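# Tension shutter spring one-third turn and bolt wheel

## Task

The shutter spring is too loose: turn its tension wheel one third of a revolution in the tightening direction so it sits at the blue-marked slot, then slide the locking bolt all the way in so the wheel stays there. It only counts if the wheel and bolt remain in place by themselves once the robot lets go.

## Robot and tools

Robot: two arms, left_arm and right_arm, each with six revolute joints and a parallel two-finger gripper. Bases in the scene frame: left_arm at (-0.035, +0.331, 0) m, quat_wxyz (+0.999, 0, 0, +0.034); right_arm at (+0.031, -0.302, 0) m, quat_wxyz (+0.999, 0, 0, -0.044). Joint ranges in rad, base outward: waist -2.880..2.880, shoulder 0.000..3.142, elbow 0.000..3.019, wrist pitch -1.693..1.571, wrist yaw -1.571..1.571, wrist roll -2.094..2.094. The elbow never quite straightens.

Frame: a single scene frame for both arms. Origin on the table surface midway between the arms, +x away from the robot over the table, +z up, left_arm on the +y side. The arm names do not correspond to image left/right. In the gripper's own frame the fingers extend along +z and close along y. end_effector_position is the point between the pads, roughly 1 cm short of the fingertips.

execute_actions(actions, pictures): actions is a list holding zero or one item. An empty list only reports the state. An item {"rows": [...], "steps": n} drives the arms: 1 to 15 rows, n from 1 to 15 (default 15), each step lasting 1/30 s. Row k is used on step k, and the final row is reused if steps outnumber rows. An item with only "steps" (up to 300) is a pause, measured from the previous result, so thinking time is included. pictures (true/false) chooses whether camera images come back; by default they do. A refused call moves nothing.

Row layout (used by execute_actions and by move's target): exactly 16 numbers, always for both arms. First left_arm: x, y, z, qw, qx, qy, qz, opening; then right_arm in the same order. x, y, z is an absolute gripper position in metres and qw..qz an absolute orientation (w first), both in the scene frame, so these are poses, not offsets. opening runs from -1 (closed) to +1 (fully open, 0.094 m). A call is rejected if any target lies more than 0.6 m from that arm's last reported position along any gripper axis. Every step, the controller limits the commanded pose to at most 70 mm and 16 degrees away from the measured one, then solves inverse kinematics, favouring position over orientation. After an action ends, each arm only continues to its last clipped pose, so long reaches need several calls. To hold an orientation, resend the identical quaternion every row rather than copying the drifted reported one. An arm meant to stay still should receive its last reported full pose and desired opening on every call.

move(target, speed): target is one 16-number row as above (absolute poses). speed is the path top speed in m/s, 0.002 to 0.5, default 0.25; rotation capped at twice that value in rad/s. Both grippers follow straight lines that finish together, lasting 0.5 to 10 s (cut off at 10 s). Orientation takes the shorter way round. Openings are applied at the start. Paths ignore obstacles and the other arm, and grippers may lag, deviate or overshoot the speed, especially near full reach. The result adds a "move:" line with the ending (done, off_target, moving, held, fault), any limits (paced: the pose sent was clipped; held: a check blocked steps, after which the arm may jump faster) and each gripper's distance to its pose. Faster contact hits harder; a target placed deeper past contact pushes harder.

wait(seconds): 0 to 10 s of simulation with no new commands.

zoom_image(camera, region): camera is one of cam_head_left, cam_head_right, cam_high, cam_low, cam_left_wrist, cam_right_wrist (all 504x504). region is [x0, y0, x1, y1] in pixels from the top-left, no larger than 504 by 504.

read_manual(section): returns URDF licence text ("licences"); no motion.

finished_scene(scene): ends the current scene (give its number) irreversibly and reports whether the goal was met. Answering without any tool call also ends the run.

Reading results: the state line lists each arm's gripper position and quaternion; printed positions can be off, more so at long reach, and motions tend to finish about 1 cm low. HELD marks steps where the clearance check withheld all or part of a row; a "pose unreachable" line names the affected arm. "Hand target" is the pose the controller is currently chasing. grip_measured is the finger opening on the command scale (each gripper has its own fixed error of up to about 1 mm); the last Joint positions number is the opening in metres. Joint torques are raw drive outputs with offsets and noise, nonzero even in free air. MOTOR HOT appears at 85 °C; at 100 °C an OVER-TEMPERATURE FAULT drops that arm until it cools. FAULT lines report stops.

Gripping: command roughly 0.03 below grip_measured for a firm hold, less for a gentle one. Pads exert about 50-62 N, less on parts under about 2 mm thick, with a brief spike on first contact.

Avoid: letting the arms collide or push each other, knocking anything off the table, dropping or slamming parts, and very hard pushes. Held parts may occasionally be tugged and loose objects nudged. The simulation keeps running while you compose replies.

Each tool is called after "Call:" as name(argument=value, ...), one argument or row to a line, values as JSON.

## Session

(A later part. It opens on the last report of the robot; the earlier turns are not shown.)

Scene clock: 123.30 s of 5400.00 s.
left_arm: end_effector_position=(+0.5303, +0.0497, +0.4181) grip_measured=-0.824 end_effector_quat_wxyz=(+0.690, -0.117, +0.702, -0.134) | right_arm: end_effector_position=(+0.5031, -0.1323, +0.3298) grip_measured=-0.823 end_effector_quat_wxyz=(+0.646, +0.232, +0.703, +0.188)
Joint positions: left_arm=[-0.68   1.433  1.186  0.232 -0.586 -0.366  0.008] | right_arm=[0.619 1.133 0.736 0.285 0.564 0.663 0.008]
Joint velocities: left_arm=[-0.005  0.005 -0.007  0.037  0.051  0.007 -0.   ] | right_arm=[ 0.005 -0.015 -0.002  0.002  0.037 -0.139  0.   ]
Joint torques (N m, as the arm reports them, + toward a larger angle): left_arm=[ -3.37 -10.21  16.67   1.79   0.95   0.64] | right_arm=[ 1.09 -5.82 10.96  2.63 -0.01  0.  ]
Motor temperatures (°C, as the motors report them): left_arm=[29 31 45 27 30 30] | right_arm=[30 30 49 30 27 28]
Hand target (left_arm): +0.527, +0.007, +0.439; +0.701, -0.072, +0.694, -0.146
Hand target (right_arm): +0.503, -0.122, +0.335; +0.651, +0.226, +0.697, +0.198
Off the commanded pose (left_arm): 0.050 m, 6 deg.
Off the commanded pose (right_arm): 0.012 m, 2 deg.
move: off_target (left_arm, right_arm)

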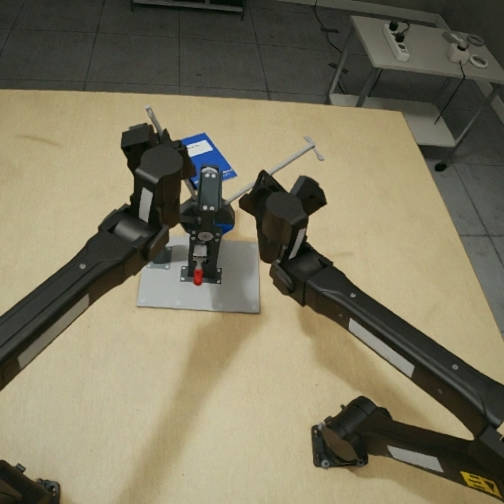

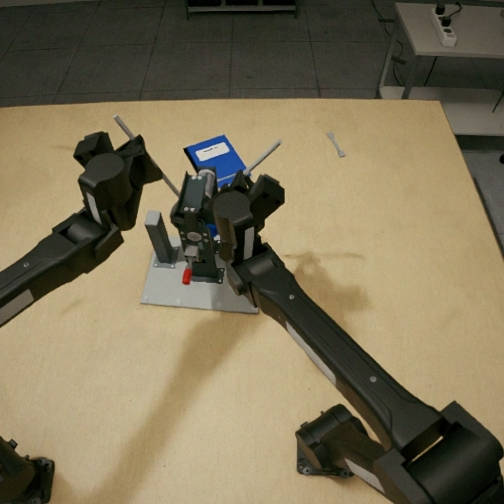

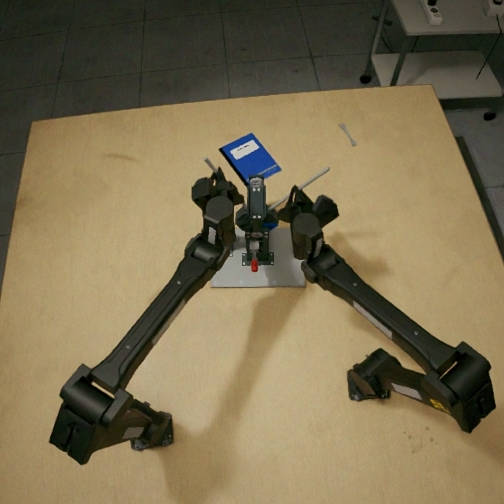

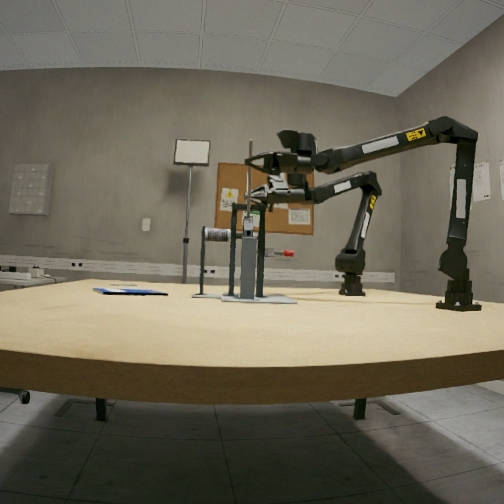

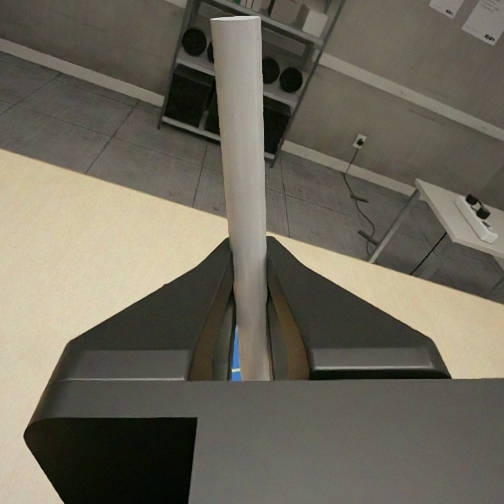

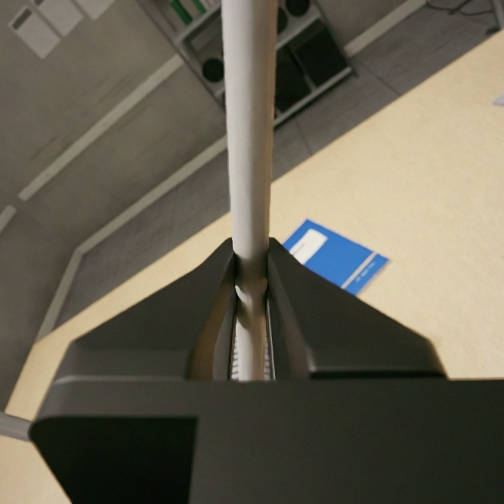

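Call:
execute_actions(
  actions=[],
)

Call:
move(
  target=[0.532,0.005,0.44,0.7,-0.07,0.695,-0.145,-0.9,0.504,-0.13,0.34,0.686,0.248,0.663,0.178,-0.2],
)

Call:
move(
  target=[0.532,0.005,0.44,0.7,-0.07,0.695,-0.145,-0.9,0.506,-0.168,0.41,0.70,0.245,0.648,0.185,-0.2],
  speed=0.1,
)

Scene clock: 131.60 s of 5400.00 s.
left_arm: end_effector_position=(+0.5303, +0.0496, +0.4181) grip_measured=-0.824 end_effector_quat_wxyz=(+0.690, -0.117, +0.702, -0.134) | right_arm: end_effector_position=(+0.5031, -0.1323, +0.3299) grip_measured=-0.823 end_effector_quat_wxyz=(+0.646, +0.232, +0.703, +0.188)
Joint positions: left_arm=[-0.68   1.433  1.186  0.232 -0.586 -0.366  0.008] | right_arm=[0.619 1.133 0.736 0.285 0.564 0.662 0.008]
Joint velocities: left_arm=[ 0.015 -0.005 -0.017 -0.012  0.066  0.066 -0.   ] | right_arm=[-0.015 -0.015 -0.007 -0.007  0.022 -0.022 -0.001]
Joint torques (N m, as the arm reports them, + toward a larger angle): left_arm=[ -3.33 -10.44  16.56   1.8    0.94   0.65] | right_arm=[ 1.03 -5.83 10.92  2.56 -0.01  0.  ]
Motor temperatures (°C, as the motors report them): left_arm=[29 31 46 27 31 30] | right_arm=[30 30 47 30 27 28]
Hand target (left_arm): +0.527, +0.007, +0.439; +0.701, -0.071, +0.694, -0.146
Hand target (right_arm): +0.503, -0.122, +0.335; +0.651, +0.226, +0.697, +0.198
Off the commanded pose (left_arm): 0.050 m, 6 deg.
Off the commanded pose (right_arm): 0.012 m, 2 deg.
Steps of this call (steps 1 to 90: nothing new was sent; then 5.30 s passed at rest). Readings (end_effector_position):
1: left_arm (+0.5303, +0.0496, +0.4181) | right_arm (+0.5031, -0.1323, +0.3298)
2: left_arm (+0.5303, +0.0496, +0.4181) | right_arm (+0.5031, -0.1323, +0.3299)
4: left_arm (+0.5303, +0.0496, +0.4181) | right_arm (+0.5031, -0.1323, +0.3299)
8: left_arm (+0.5303, +0.0496, +0.4181) | right_arm (+0.5031, -0.1323, +0.3299)
90: the state above

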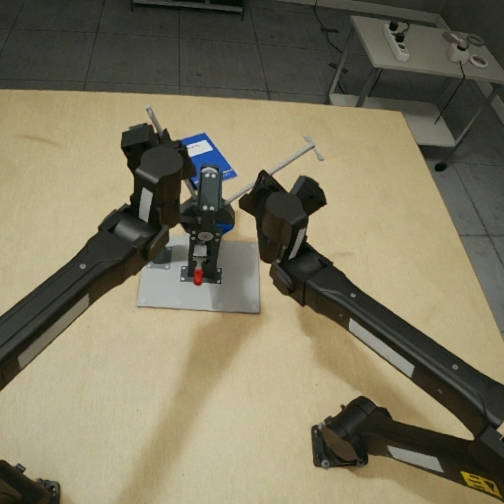

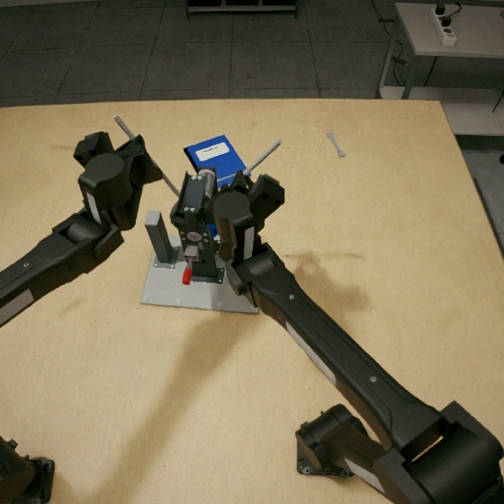

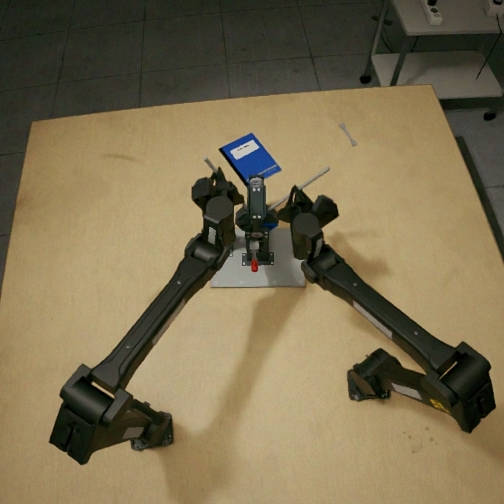

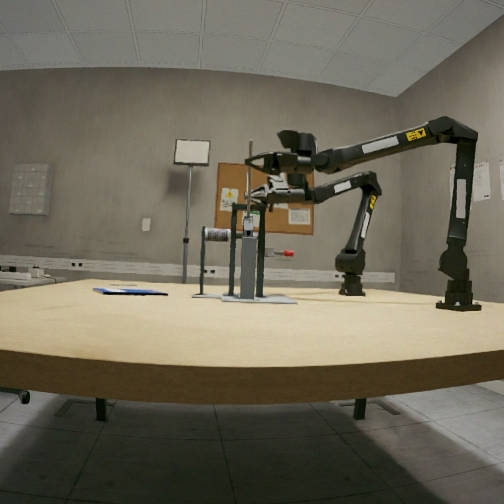

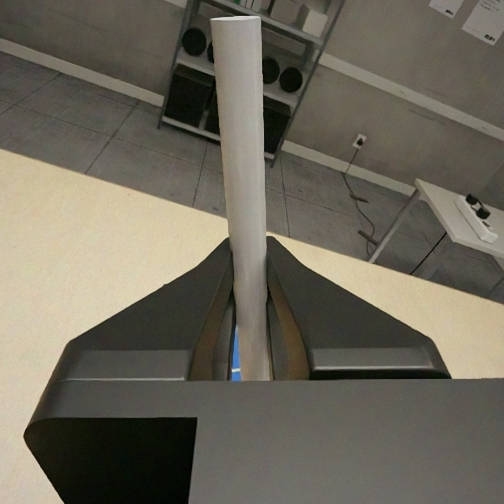

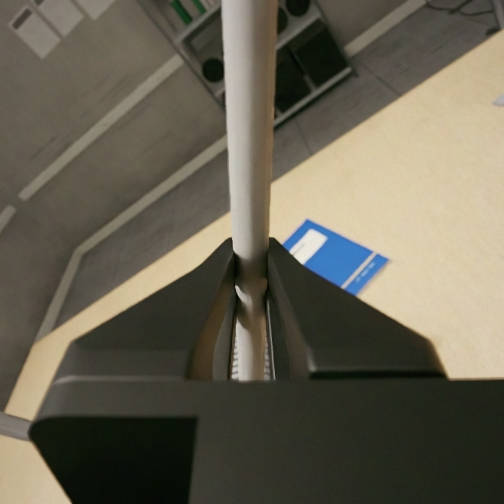

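Scene clock: 132.37 s of 5400.00 s.
left_arm: end_effector_position=(+0.5295, +0.0469, +0.4190) grip_measured=-0.824 end_effector_quat_wxyz=(+0.690, -0.113, +0.702, -0.134) | right_arm: end_effector_position=(+0.5046, -0.1351, +0.3371) grip_measured=-0.203 end_effector_quat_wxyz=(+0.680, +0.252, +0.667, +0.174)
Joint positions: left_arm=[-0.684  1.434  1.188  0.232 -0.584 -0.358  0.008] | right_arm=[0.642 1.169 0.725 0.424 0.665 0.624 0.037]
Joint velocities: left_arm=[-0.015 -0.005 -0.007 -0.022 -0.007  0.007 -0.001] | right_arm=[-0.005  0.015  0.002  0.017 -0.007  0.007 -0.001]
Joint torques (N m, as the arm reports them, + toward a larger angle): left_arm=[ -3.   -10.59  16.37   1.79   0.88   0.59] | right_arm=[ 0.79 -6.4  10.33  2.27  0.08 -0.03]
Motor temperatures (°C, as the motors report them): left_arm=[29 31 46 27 31 30] | right_arm=[30 30 47 30 27 28]
Hand target (left_arm): +0.527, +0.007, +0.439; +0.701, -0.071, +0.695, -0.146
Hand target (right_arm): +0.504, -0.130, +0.340; +0.685, +0.248, +0.662, +0.177
Off the commanded pose (left_arm): 0.047 m, 5 deg.
Off the commanded pose (right_arm): 0.006 m, 1 deg.
move: off_target (left_arm)

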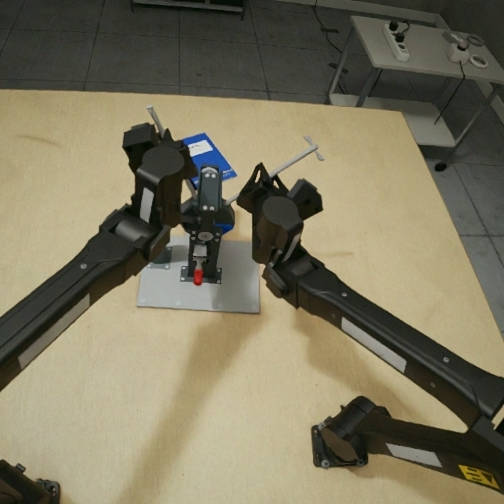

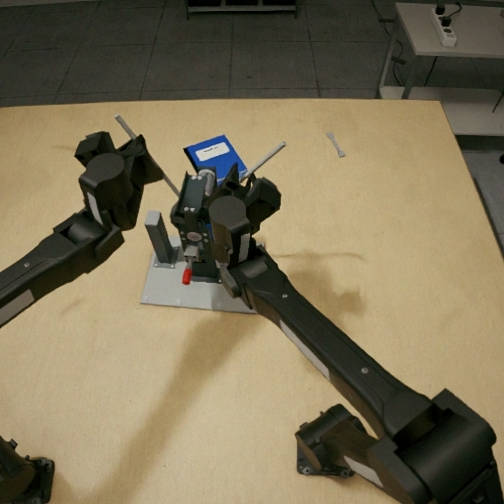

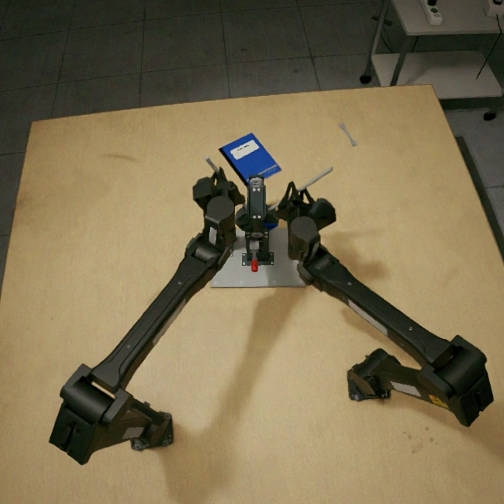

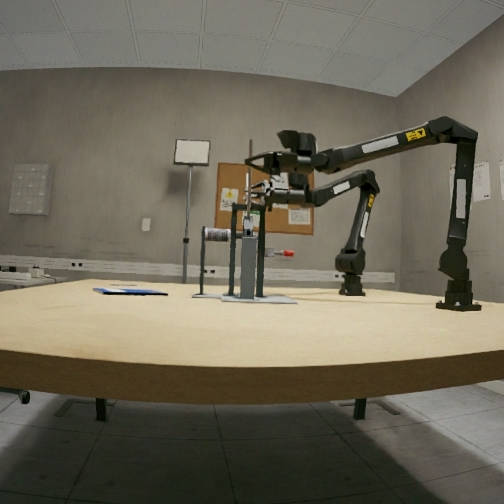

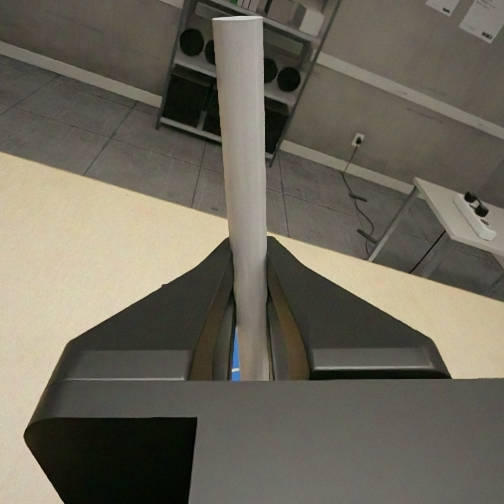

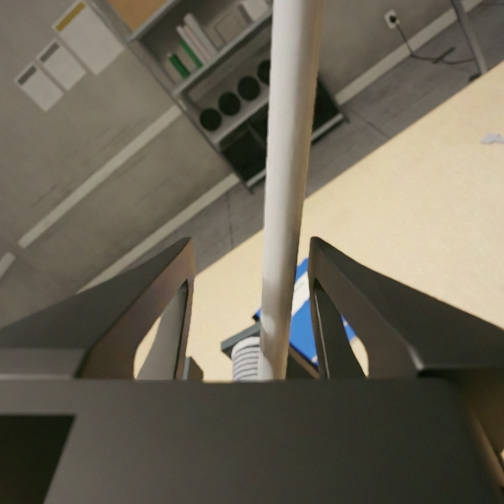

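Scene clock: 133.57 s of 5400.00 s.
left_arm: end_effector_position=(+0.5298, +0.0471, +0.4190) grip_measured=-0.824 end_effector_quat_wxyz=(+0.690, -0.113, +0.702, -0.134) | right_arm: end_effector_position=(+0.5014, -0.1649, +0.3854) grip_measured=-0.202 end_effector_quat_wxyz=(+0.689, +0.245, +0.657, +0.183)
Joint positions: left_arm=[-0.683  1.434  1.189  0.232 -0.584 -0.359  0.008] | right_arm=[0.566 1.065 0.762 0.323 0.575 0.605 0.037]
Joint velocities: left_arm=[-0.015  0.005 -0.002  0.007 -0.007 -0.051 -0.   ] | right_arm=[-0.015  0.005  0.002 -0.022  0.022 -0.037 -0.   ]
Joint torques (N m, as the arm reports them, + toward a larger angle): left_arm=[ -3.07 -10.41  16.46   1.78   0.89   0.59] | right_arm=[-1.95 -6.37 14.92  0.53 -0.23 -0.06]
Motor temperatures (°C, as the motors report them): left_arm=[29 31 46 27 31 30] | right_arm=[30 30 47 30 27 28]
Hand target (left_arm): +0.527, +0.007, +0.439; +0.701, -0.071, +0.695, -0.146
Hand target (right_arm): +0.507, -0.167, +0.409; +0.698, +0.246, +0.646, +0.185
Off the commanded pose (left_arm): 0.047 m, 5 deg.
Off the commanded pose (right_arm): 0.025 m, 2 deg.
move: off_target (left_arm, right_arm)

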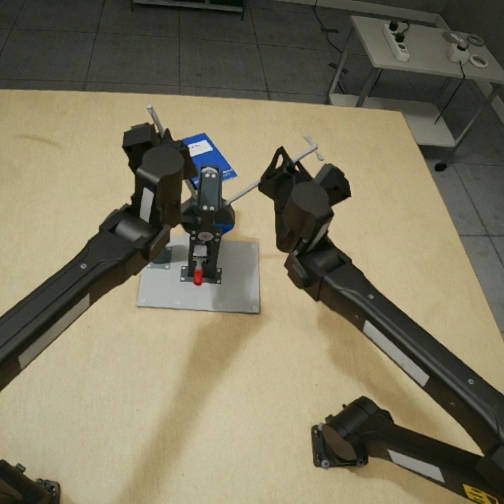

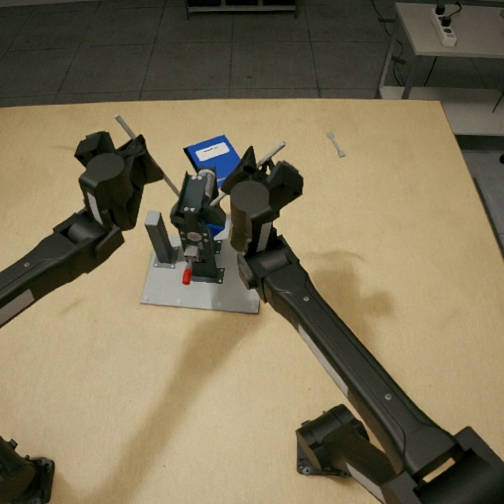

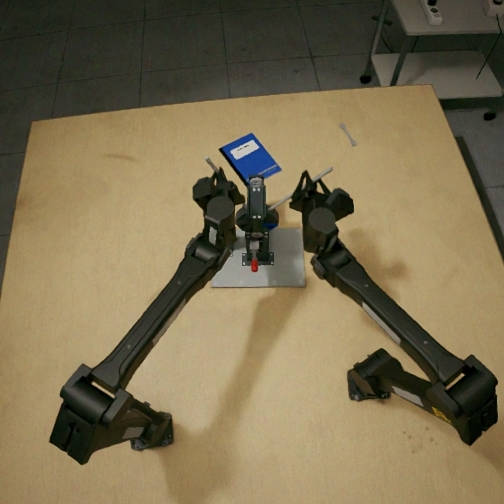

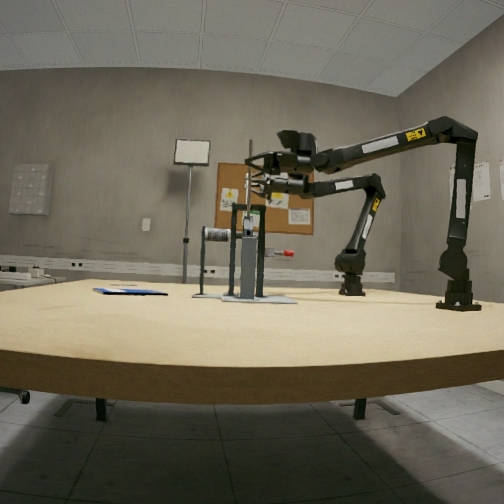

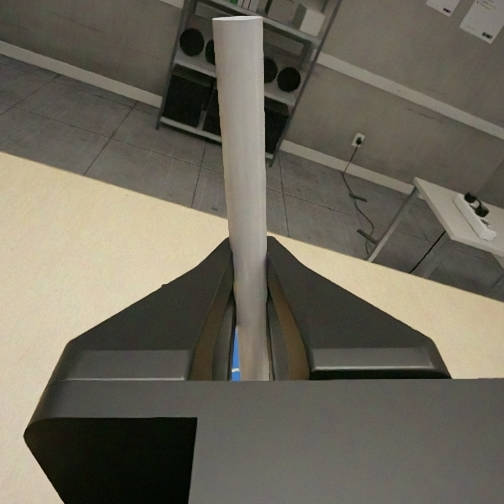

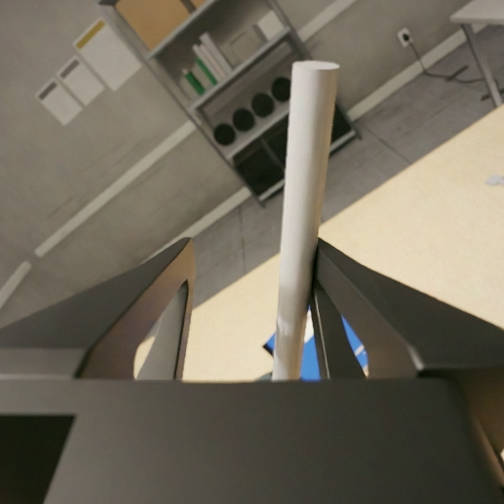

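Centre, slightly deeper, then close and load.

Call:
move(
  target=[0.532,0.005,0.44,0.7,-0.07,0.695,-0.145,-0.9,0.514,-0.184,0.38,0.68,0.265,0.655,0.197,-0.2],
  speed=0.1,
)

Call:
execute_actions(
  actions=[
    {"rows":[[0.532,0.005,0.44,0.7,-0.07,0.695,-0.145,-0.9,0.514,-0.184,0.38,0.68,0.265,0.655,0.197,-0.9]]},
  ],
)

Scene clock: 136.47 s of 5400.00 s.
left_arm: end_effector_position=(+0.5300, +0.0468, +0.4189) grip_measured=-0.824 end_effector_quat_wxyz=(+0.690, -0.113, +0.702, -0.134) | right_arm: end_effector_position=(+0.5098, -0.1812, +0.3846) grip_measured=-0.202 end_effector_quat_wxyz=(+0.684, +0.260, +0.651, +0.200)
Joint positions: left_arm=[-0.683  1.435  1.19   0.232 -0.584 -0.359  0.008] | right_arm=[0.511 1.067 0.762 0.323 0.519 0.654 0.037]
Joint velocities: left_arm=[-0.005  0.015  0.012  0.022  0.007 -0.007 -0.   ] | right_arm=[-0.005 -0.005  0.007 -0.012 -0.037  0.095 -0.001]
Joint torques (N m, as the arm reports them, + toward a larger angle): left_arm=[ -3.1  -10.44  16.37   1.78   0.86   0.58] | right_arm=[-1.4  -5.15 11.07  0.79 -0.23  0.16]
Motor temperatures (°C, as the motors report them): left_arm=[29 31 46 27 31 30] | right_arm=[30 30 48 30 27 28]
Hand target (left_arm): +0.527, +0.007, +0.439; +0.701, -0.071, +0.695, -0.146
Hand target (right_arm): +0.514, -0.184, +0.380; +0.679, +0.266, +0.655, +0.198
Off the commanded pose (left_arm): 0.047 m, 5 deg.
Off the commanded pose (right_arm): 0.007 m, 1 deg.
move: off_target (left_arm)

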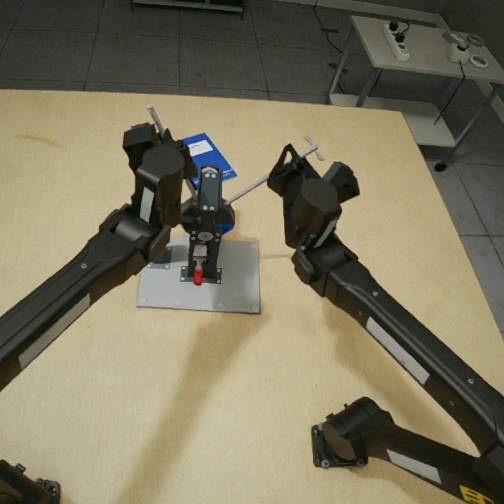

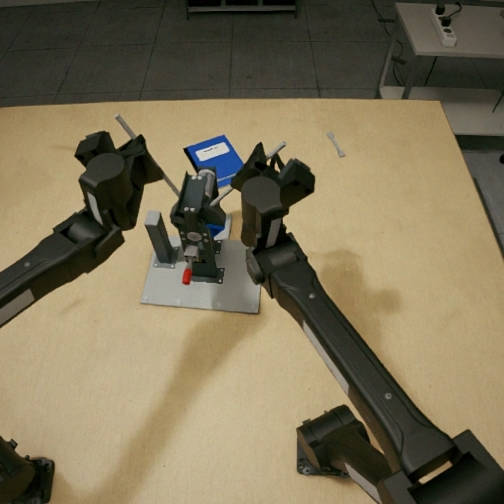

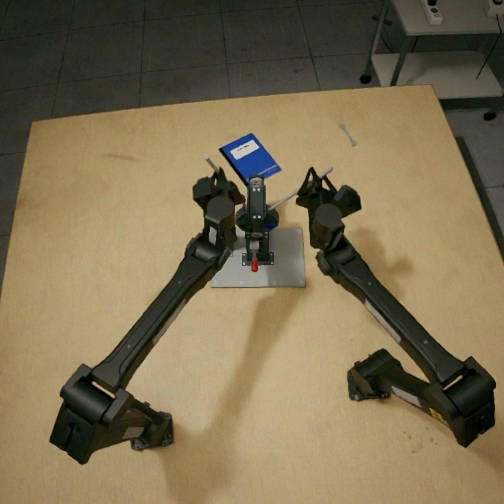

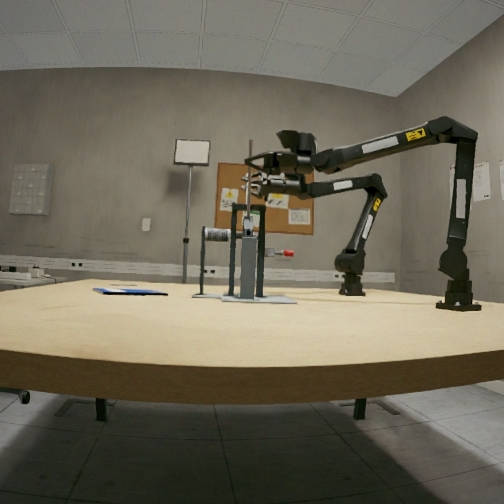

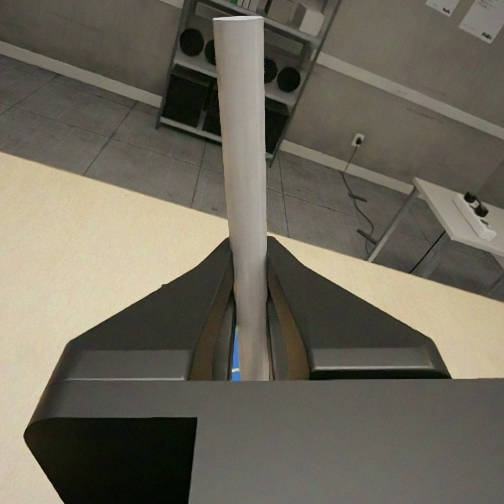

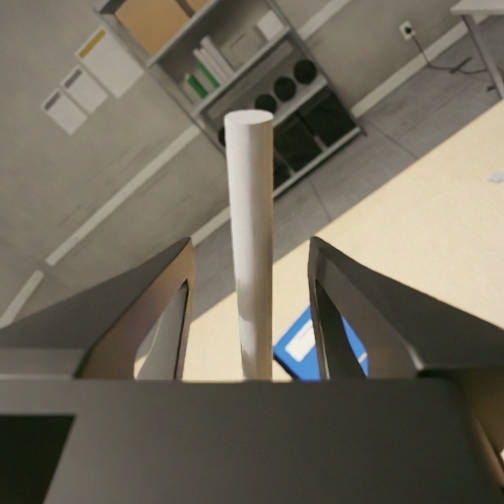

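Scene clock: 136.97 s of 5400.00 s.
left_arm: end_effector_position=(+0.5297, +0.0459, +0.4194) grip_measured=-0.824 end_effector_quat_wxyz=(+0.690, -0.111, +0.702, -0.134) | right_arm: end_effector_position=(+0.5103, -0.1830, +0.3834) grip_measured=-0.849 end_effector_quat_wxyz=(+0.685, +0.259, +0.653, +0.195)
Joint positions: left_arm=[-0.685  1.435  1.19   0.232 -0.582 -0.355  0.008] | right_arm=[0.507 1.067 0.761 0.323 0.52  0.646 0.007]
Joint velocities: left_arm=[-0.005  0.005  0.002  0.012 -0.066  0.022  0.   ] | right_arm=[ 0.005 -0.015 -0.002 -0.027 -0.022 -0.037 -0.   ]
Joint torques (N m, as the arm reports them, + toward a larger angle): left_arm=[ -2.93 -10.49  16.39   1.78   0.83   0.55] | right_arm=[-1.05 -5.19 11.16  0.88 -0.25  0.22]
Motor temperatures (°C, as the motors report them): left_arm=[29 31 46 27 31 30] | right_arm=[30 30 48 30 27 28]
Hand target (left_arm): +0.527, +0.007, +0.439; +0.701, -0.071, +0.695, -0.146
Hand target (right_arm): +0.514, -0.184, +0.380; +0.680, +0.265, +0.655, +0.197
Off the commanded pose (left_arm): 0.046 m, 5 deg.
Off the commanded pose (right_arm): 0.005 m, 1 deg.
Steps of this call (steps 1 to 15: all 15 steps of this action). Readings (end_effector_position):
1: left_arm (+0.5300, +0.0468, +0.4189) | right_arm (+0.5099, -0.1812, +0.3844)
2: left_arm (+0.5300, +0.0468, +0.4189) | right_arm (+0.5099, -0.1812, +0.3844)
4: left_arm (+0.5300, +0.0466, +0.4189) | right_arm (+0.5101, -0.1823, +0.3838)
8: left_arm (+0.5297, +0.0459, +0.4194) | right_arm (+0.5103, -0.1830, +0.3834)
15: the state above

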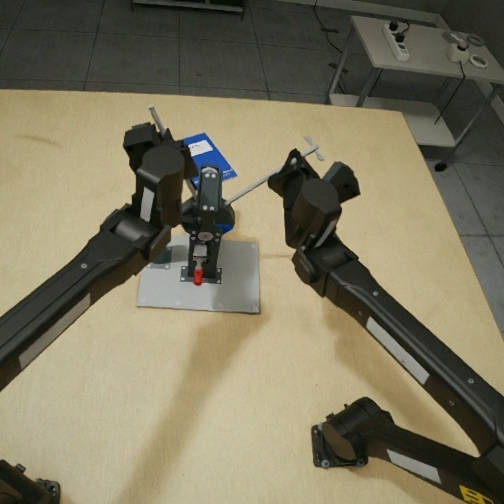

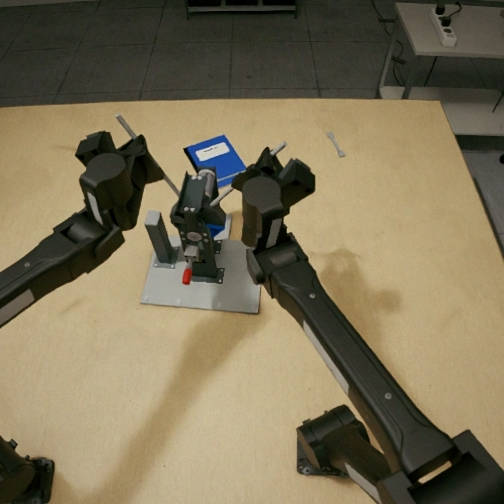

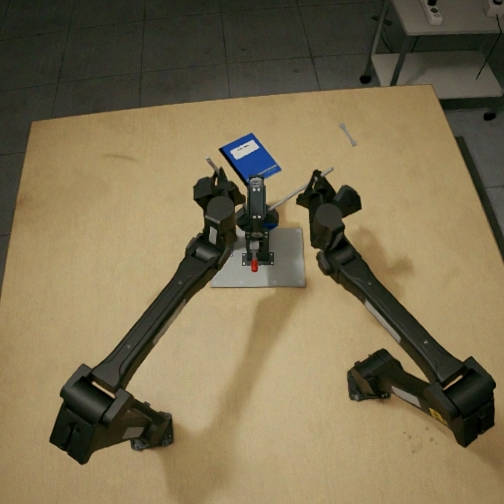

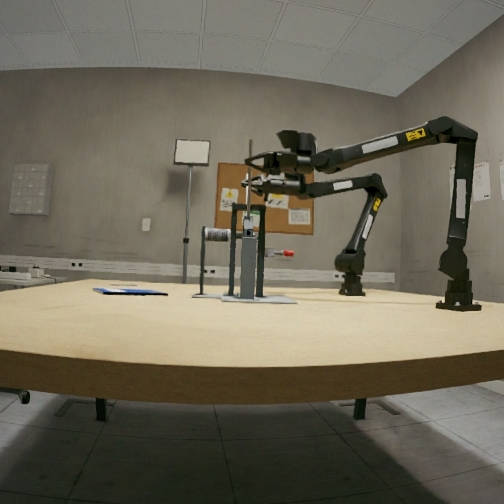

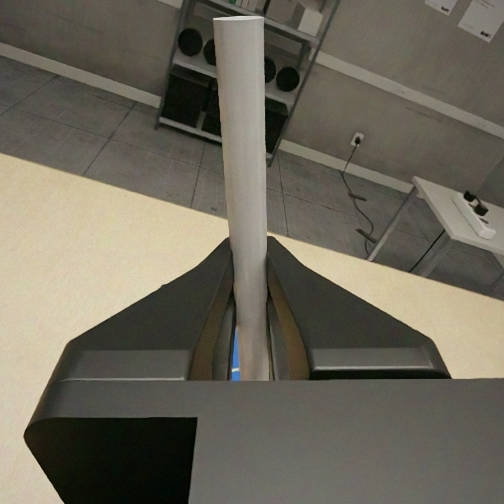

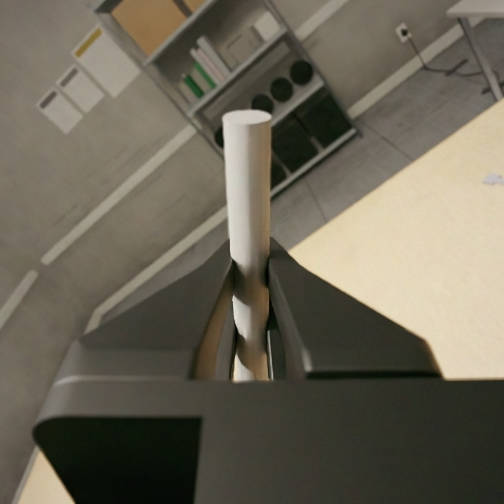

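Call:
execute_actions(
  actions=[
    {"rows":[[0.532,0.01,0.44,0.7,-0.07,0.695,-0.145,-0.9,0.512,-0.19,0.374,0.68,0.265,0.655,0.197,-0.92],[0.532,0.015,0.44,0.7,-0.08,0.695,-0.145,-0.9,0.512,-0.195,0.368,0.68,0.27,0.655,0.2,-0.92],[0.532,0.022,0.44,0.7,-0.09,0.695,-0.145,-0.9,0.511,-0.2,0.362,0.68,0.275,0.655,0.205,-0.92],[0.532,0.03,0.44,0.7,-0.1,0.695,-0.145,-0.9,0.51,-0.203,0.357,0.675,0.28,0.65,0.21,-0.92],[0.532,0.04,0.44,0.695,-0.11,0.7,-0.145,-0.9,0.51,-0.205,0.353,0.675,0.285,0.65,0.215,-0.92],[0.532,0.052,0.44,0.69,-0.122,0.7,-0.145,-0.9,0.51,-0.205,0.353,0.675,0.285,0.65,0.215,-0.92]]},
  ],
  pictures=false,
)

Call:
move(
  target=[0.54,0.085,0.52,0.70,-0.125,0.69,-0.15,-0.9,0.51,-0.205,0.353,0.675,0.285,0.65,0.215,-0.92],
  speed=0.06,
)

Scene clock: 142.17 s of 5400.00 s.
left_arm: end_effector_position=(+0.5300, +0.0476, +0.4180) grip_measured=-0.824 end_effector_quat_wxyz=(+0.683, -0.120, +0.706, -0.145) | right_arm: end_effector_position=(+0.5071, -0.1938, +0.3732) grip_measured=-0.849 end_effector_quat_wxyz=(+0.683, +0.266, +0.644, +0.221)
Joint positions: left_arm=[-0.68   1.431  1.192  0.209 -0.572 -0.393  0.008] | right_arm=[0.471 1.054 0.714 0.373 0.461 0.69  0.007]
Joint velocities: left_arm=[-0.015 -0.005 -0.002 -0.002  0.037  0.022 -0.001] | right_arm=[ 0.015 -0.005 -0.002  0.002 -0.007 -0.095  0.   ]
Joint torques (N m, as the arm reports them, + toward a larger angle): left_arm=[  1.09 -14.2   13.83   0.35   0.13   0.11] | right_arm=[-2.46 -4.62  8.28  1.35  0.08  0.36]
Motor temperatures (°C, as the motors report them): left_arm=[29 31 47 27 31 30] | right_arm=[30 30 47 30 27 28]
Hand target (left_arm): +0.532, +0.052, +0.440; +0.690, -0.122, +0.699, -0.145
Hand target (right_arm): +0.509, -0.205, +0.353; +0.673, +0.285, +0.648, +0.215
Off the commanded pose (left_arm): 0.022 m, 1 deg.
Off the commanded pose (right_arm): 0.023 m, 3 deg.
Steps of this call (steps 1 to 90: nothing new was sent; then 1.70 s passed at rest; steps 91 to 105: all 15 steps of this action). Readings (end_effector_position):
91: left_arm (+0.5297, +0.0455, +0.4194) | right_arm (+0.5103, -0.1833, +0.3823)
92: left_arm (+0.5297, +0.0454, +0.4194) | right_arm (+0.5103, -0.1841, +0.3812)
94: left_arm (+0.5292, +0.0440, +0.4198) | right_arm (+0.5094, -0.1863, +0.3789)
98: left_arm (+0.5291, +0.0456, +0.4194) | right_arm (+0.5071, -0.1933, +0.3734)
105: the state above

Scene clock: 144.57 s of 5400.00 s.
left_arm: end_effector_position=(+0.5403, +0.0668, +0.4557) grip_measured=-0.824 end_effector_quat_wxyz=(+0.668, -0.120, +0.719, -0.150) | right_arm: end_effector_position=(+0.5066, -0.1931, +0.3736) grip_measured=-0.849 end_effector_quat_wxyz=(+0.683, +0.263, +0.644, +0.222)
Joint positions: left_arm=[-0.629  1.401  1.287  0.041 -0.504 -0.421  0.008] | right_arm=[0.471 1.052 0.713 0.373 0.456 0.687 0.007]
Joint velocities: left_arm=[-0.005 -0.005  0.007 -0.007  0.022  0.022  0.001] | right_arm=[-0.005 -0.005 -0.007  0.012  0.066  0.066  0.   ]
Joint torques (N m, as the arm reports them, + toward a larger angle): left_arm=[  1.93 -16.01  17.41   0.84  -0.14   0.4 ] | right_arm=[-2.34 -4.3   8.37  1.37  0.27  0.36]
Motor temperatures (°C, as the motors report them): left_arm=[29 31 47 27 30 30] | right_arm=[30 30 46 30 27 28]
Hand target (left_arm): +0.536, +0.087, +0.519; +0.699, -0.125, +0.688, -0.149
Hand target (right_arm): +0.509, -0.205, +0.353; +0.673, +0.284, +0.648, +0.214
Off the commanded pose (left_arm): 0.067 m, 5 deg.
Off the commanded pose (right_arm): 0.024 m, 3 deg.
move: off_target (left_arm, right_arm)

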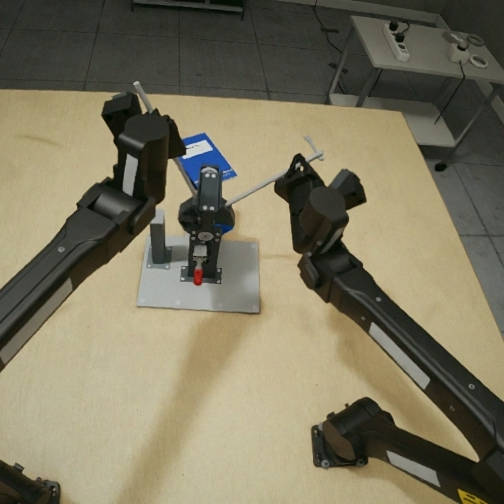

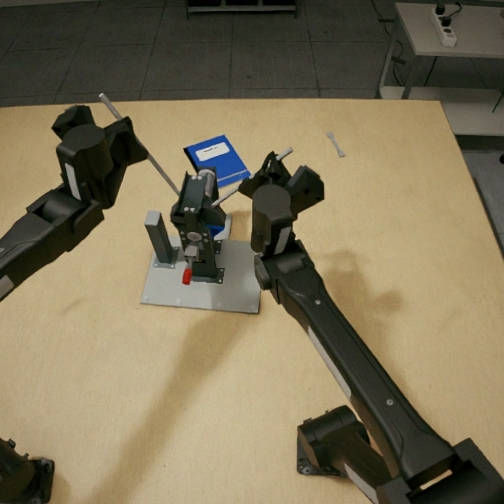

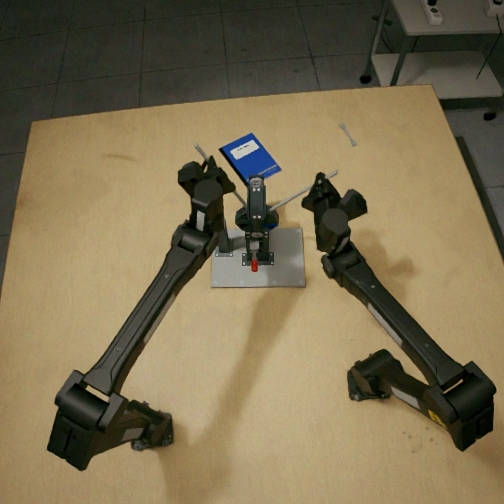

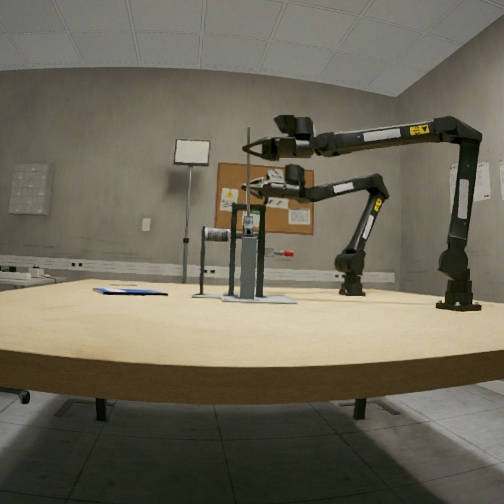

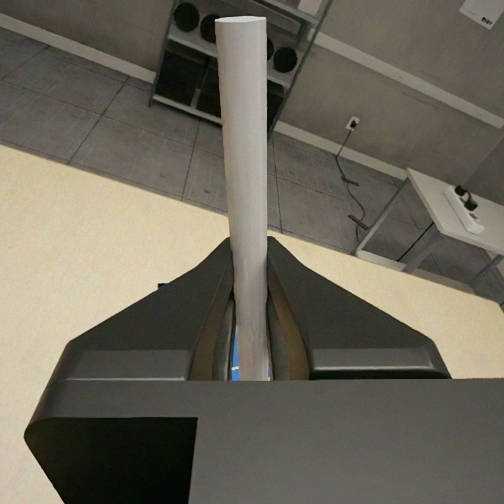

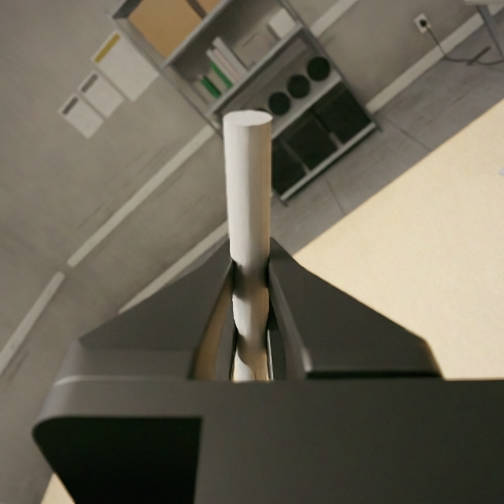

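Pitch droop jams it; increase pitch.

Call:
execute_actions(
  actions=[
    {"rows":[[0.525,0.085,0.54,0.725,-0.13,0.665,-0.14,-0.9,0.51,-0.205,0.353,0.675,0.285,0.65,0.215,-0.92]]},
  ],
)

Scene clock: 146.43 s of 5400.00 s.
left_arm: end_effector_position=(+0.5328, +0.0799, +0.4765) grip_measured=-0.824 end_effector_quat_wxyz=(+0.691, -0.116, +0.704, -0.113) | right_arm: end_effector_position=(+0.5066, -0.1931, +0.3736) grip_measured=-0.849 end_effector_quat_wxyz=(+0.683, +0.263, +0.644, +0.222)
Joint positions: left_arm=[-0.633  1.376  1.287  0.066 -0.567 -0.337  0.008] | right_arm=[0.471 1.052 0.713 0.373 0.456 0.688 0.007]
Joint velocities: left_arm=[-0.024 -0.005 -0.007 -0.007 -0.051 -0.007 -0.   ] | right_arm=[-0.005 -0.005 -0.002 -0.007 -0.007 -0.066  0.001]
Joint torques (N m, as the arm reports them, + toward a larger angle): left_arm=[  0.36 -15.39  16.13   2.53   0.07   0.02] | right_arm=[-2.42 -4.34  8.35  1.34  0.27  0.35]
Motor temperatures (°C, as the motors report them): left_arm=[29 31 47 27 30 30] | right_arm=[30 30 46 30 27 28]
Hand target (left_arm): +0.521, +0.088, +0.539; +0.724, -0.130, +0.664, -0.138
Hand target (right_arm): +0.509, -0.205, +0.353; +0.673, +0.284, +0.648, +0.214
Off the commanded pose (left_arm): 0.064 m, 7 deg.
Off the commanded pose (right_arm): 0.024 m, 3 deg.
Steps of this call (steps 1 to 41: nothing new was sent; steps 42 to 56: all 15 steps of this action). Readings (end_effector_position):
42: left_arm (+0.5401, +0.0699, +0.4573) | right_arm (+0.5066, -0.1931, +0.3736)
43: left_arm (+0.5396, +0.0729, +0.4594) | right_arm (+0.5066, -0.1931, +0.3736)
45: left_arm (+0.5383, +0.0763, +0.4637) | right_arm (+0.5066, -0.1931, +0.3736)
49: left_arm (+0.5347, +0.0787, +0.4723) | right_arm (+0.5066, -0.1931, +0.3736)
56: the state above

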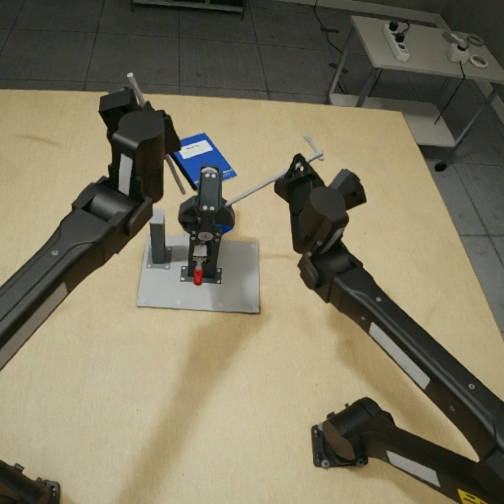

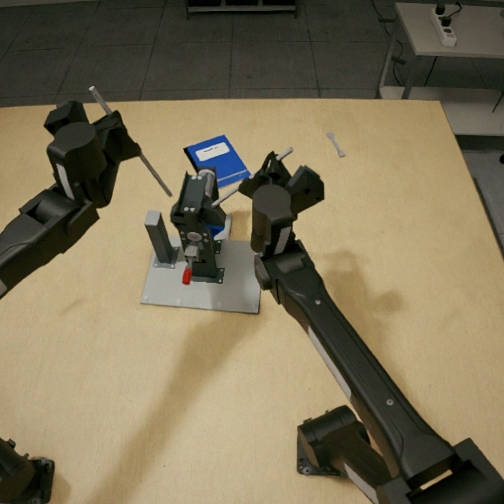

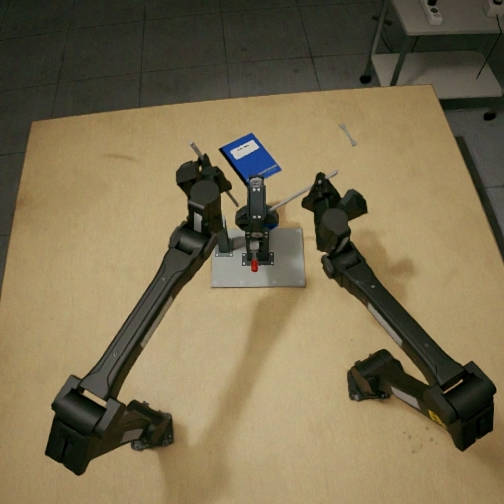

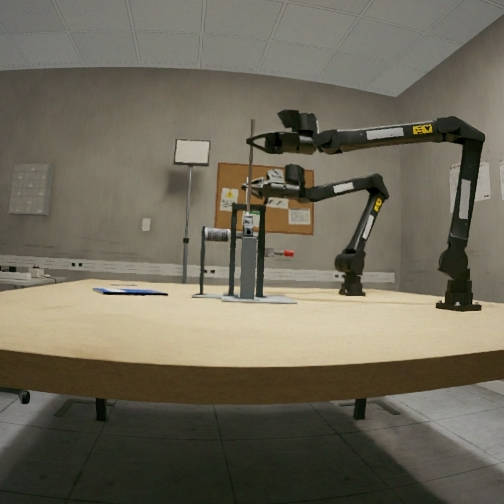

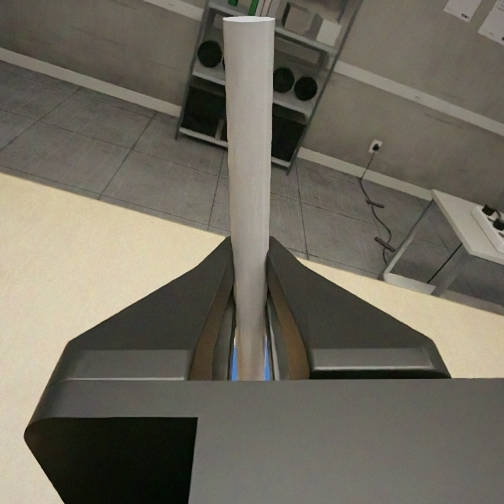

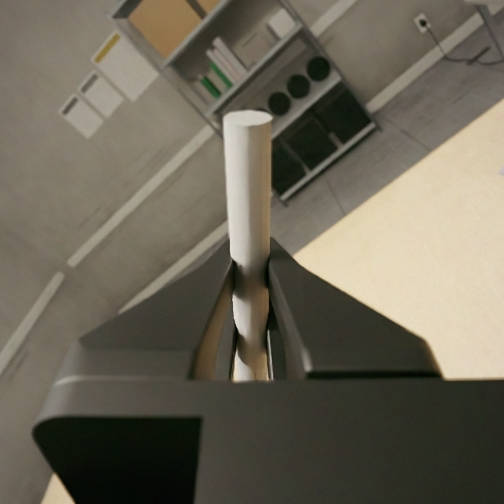

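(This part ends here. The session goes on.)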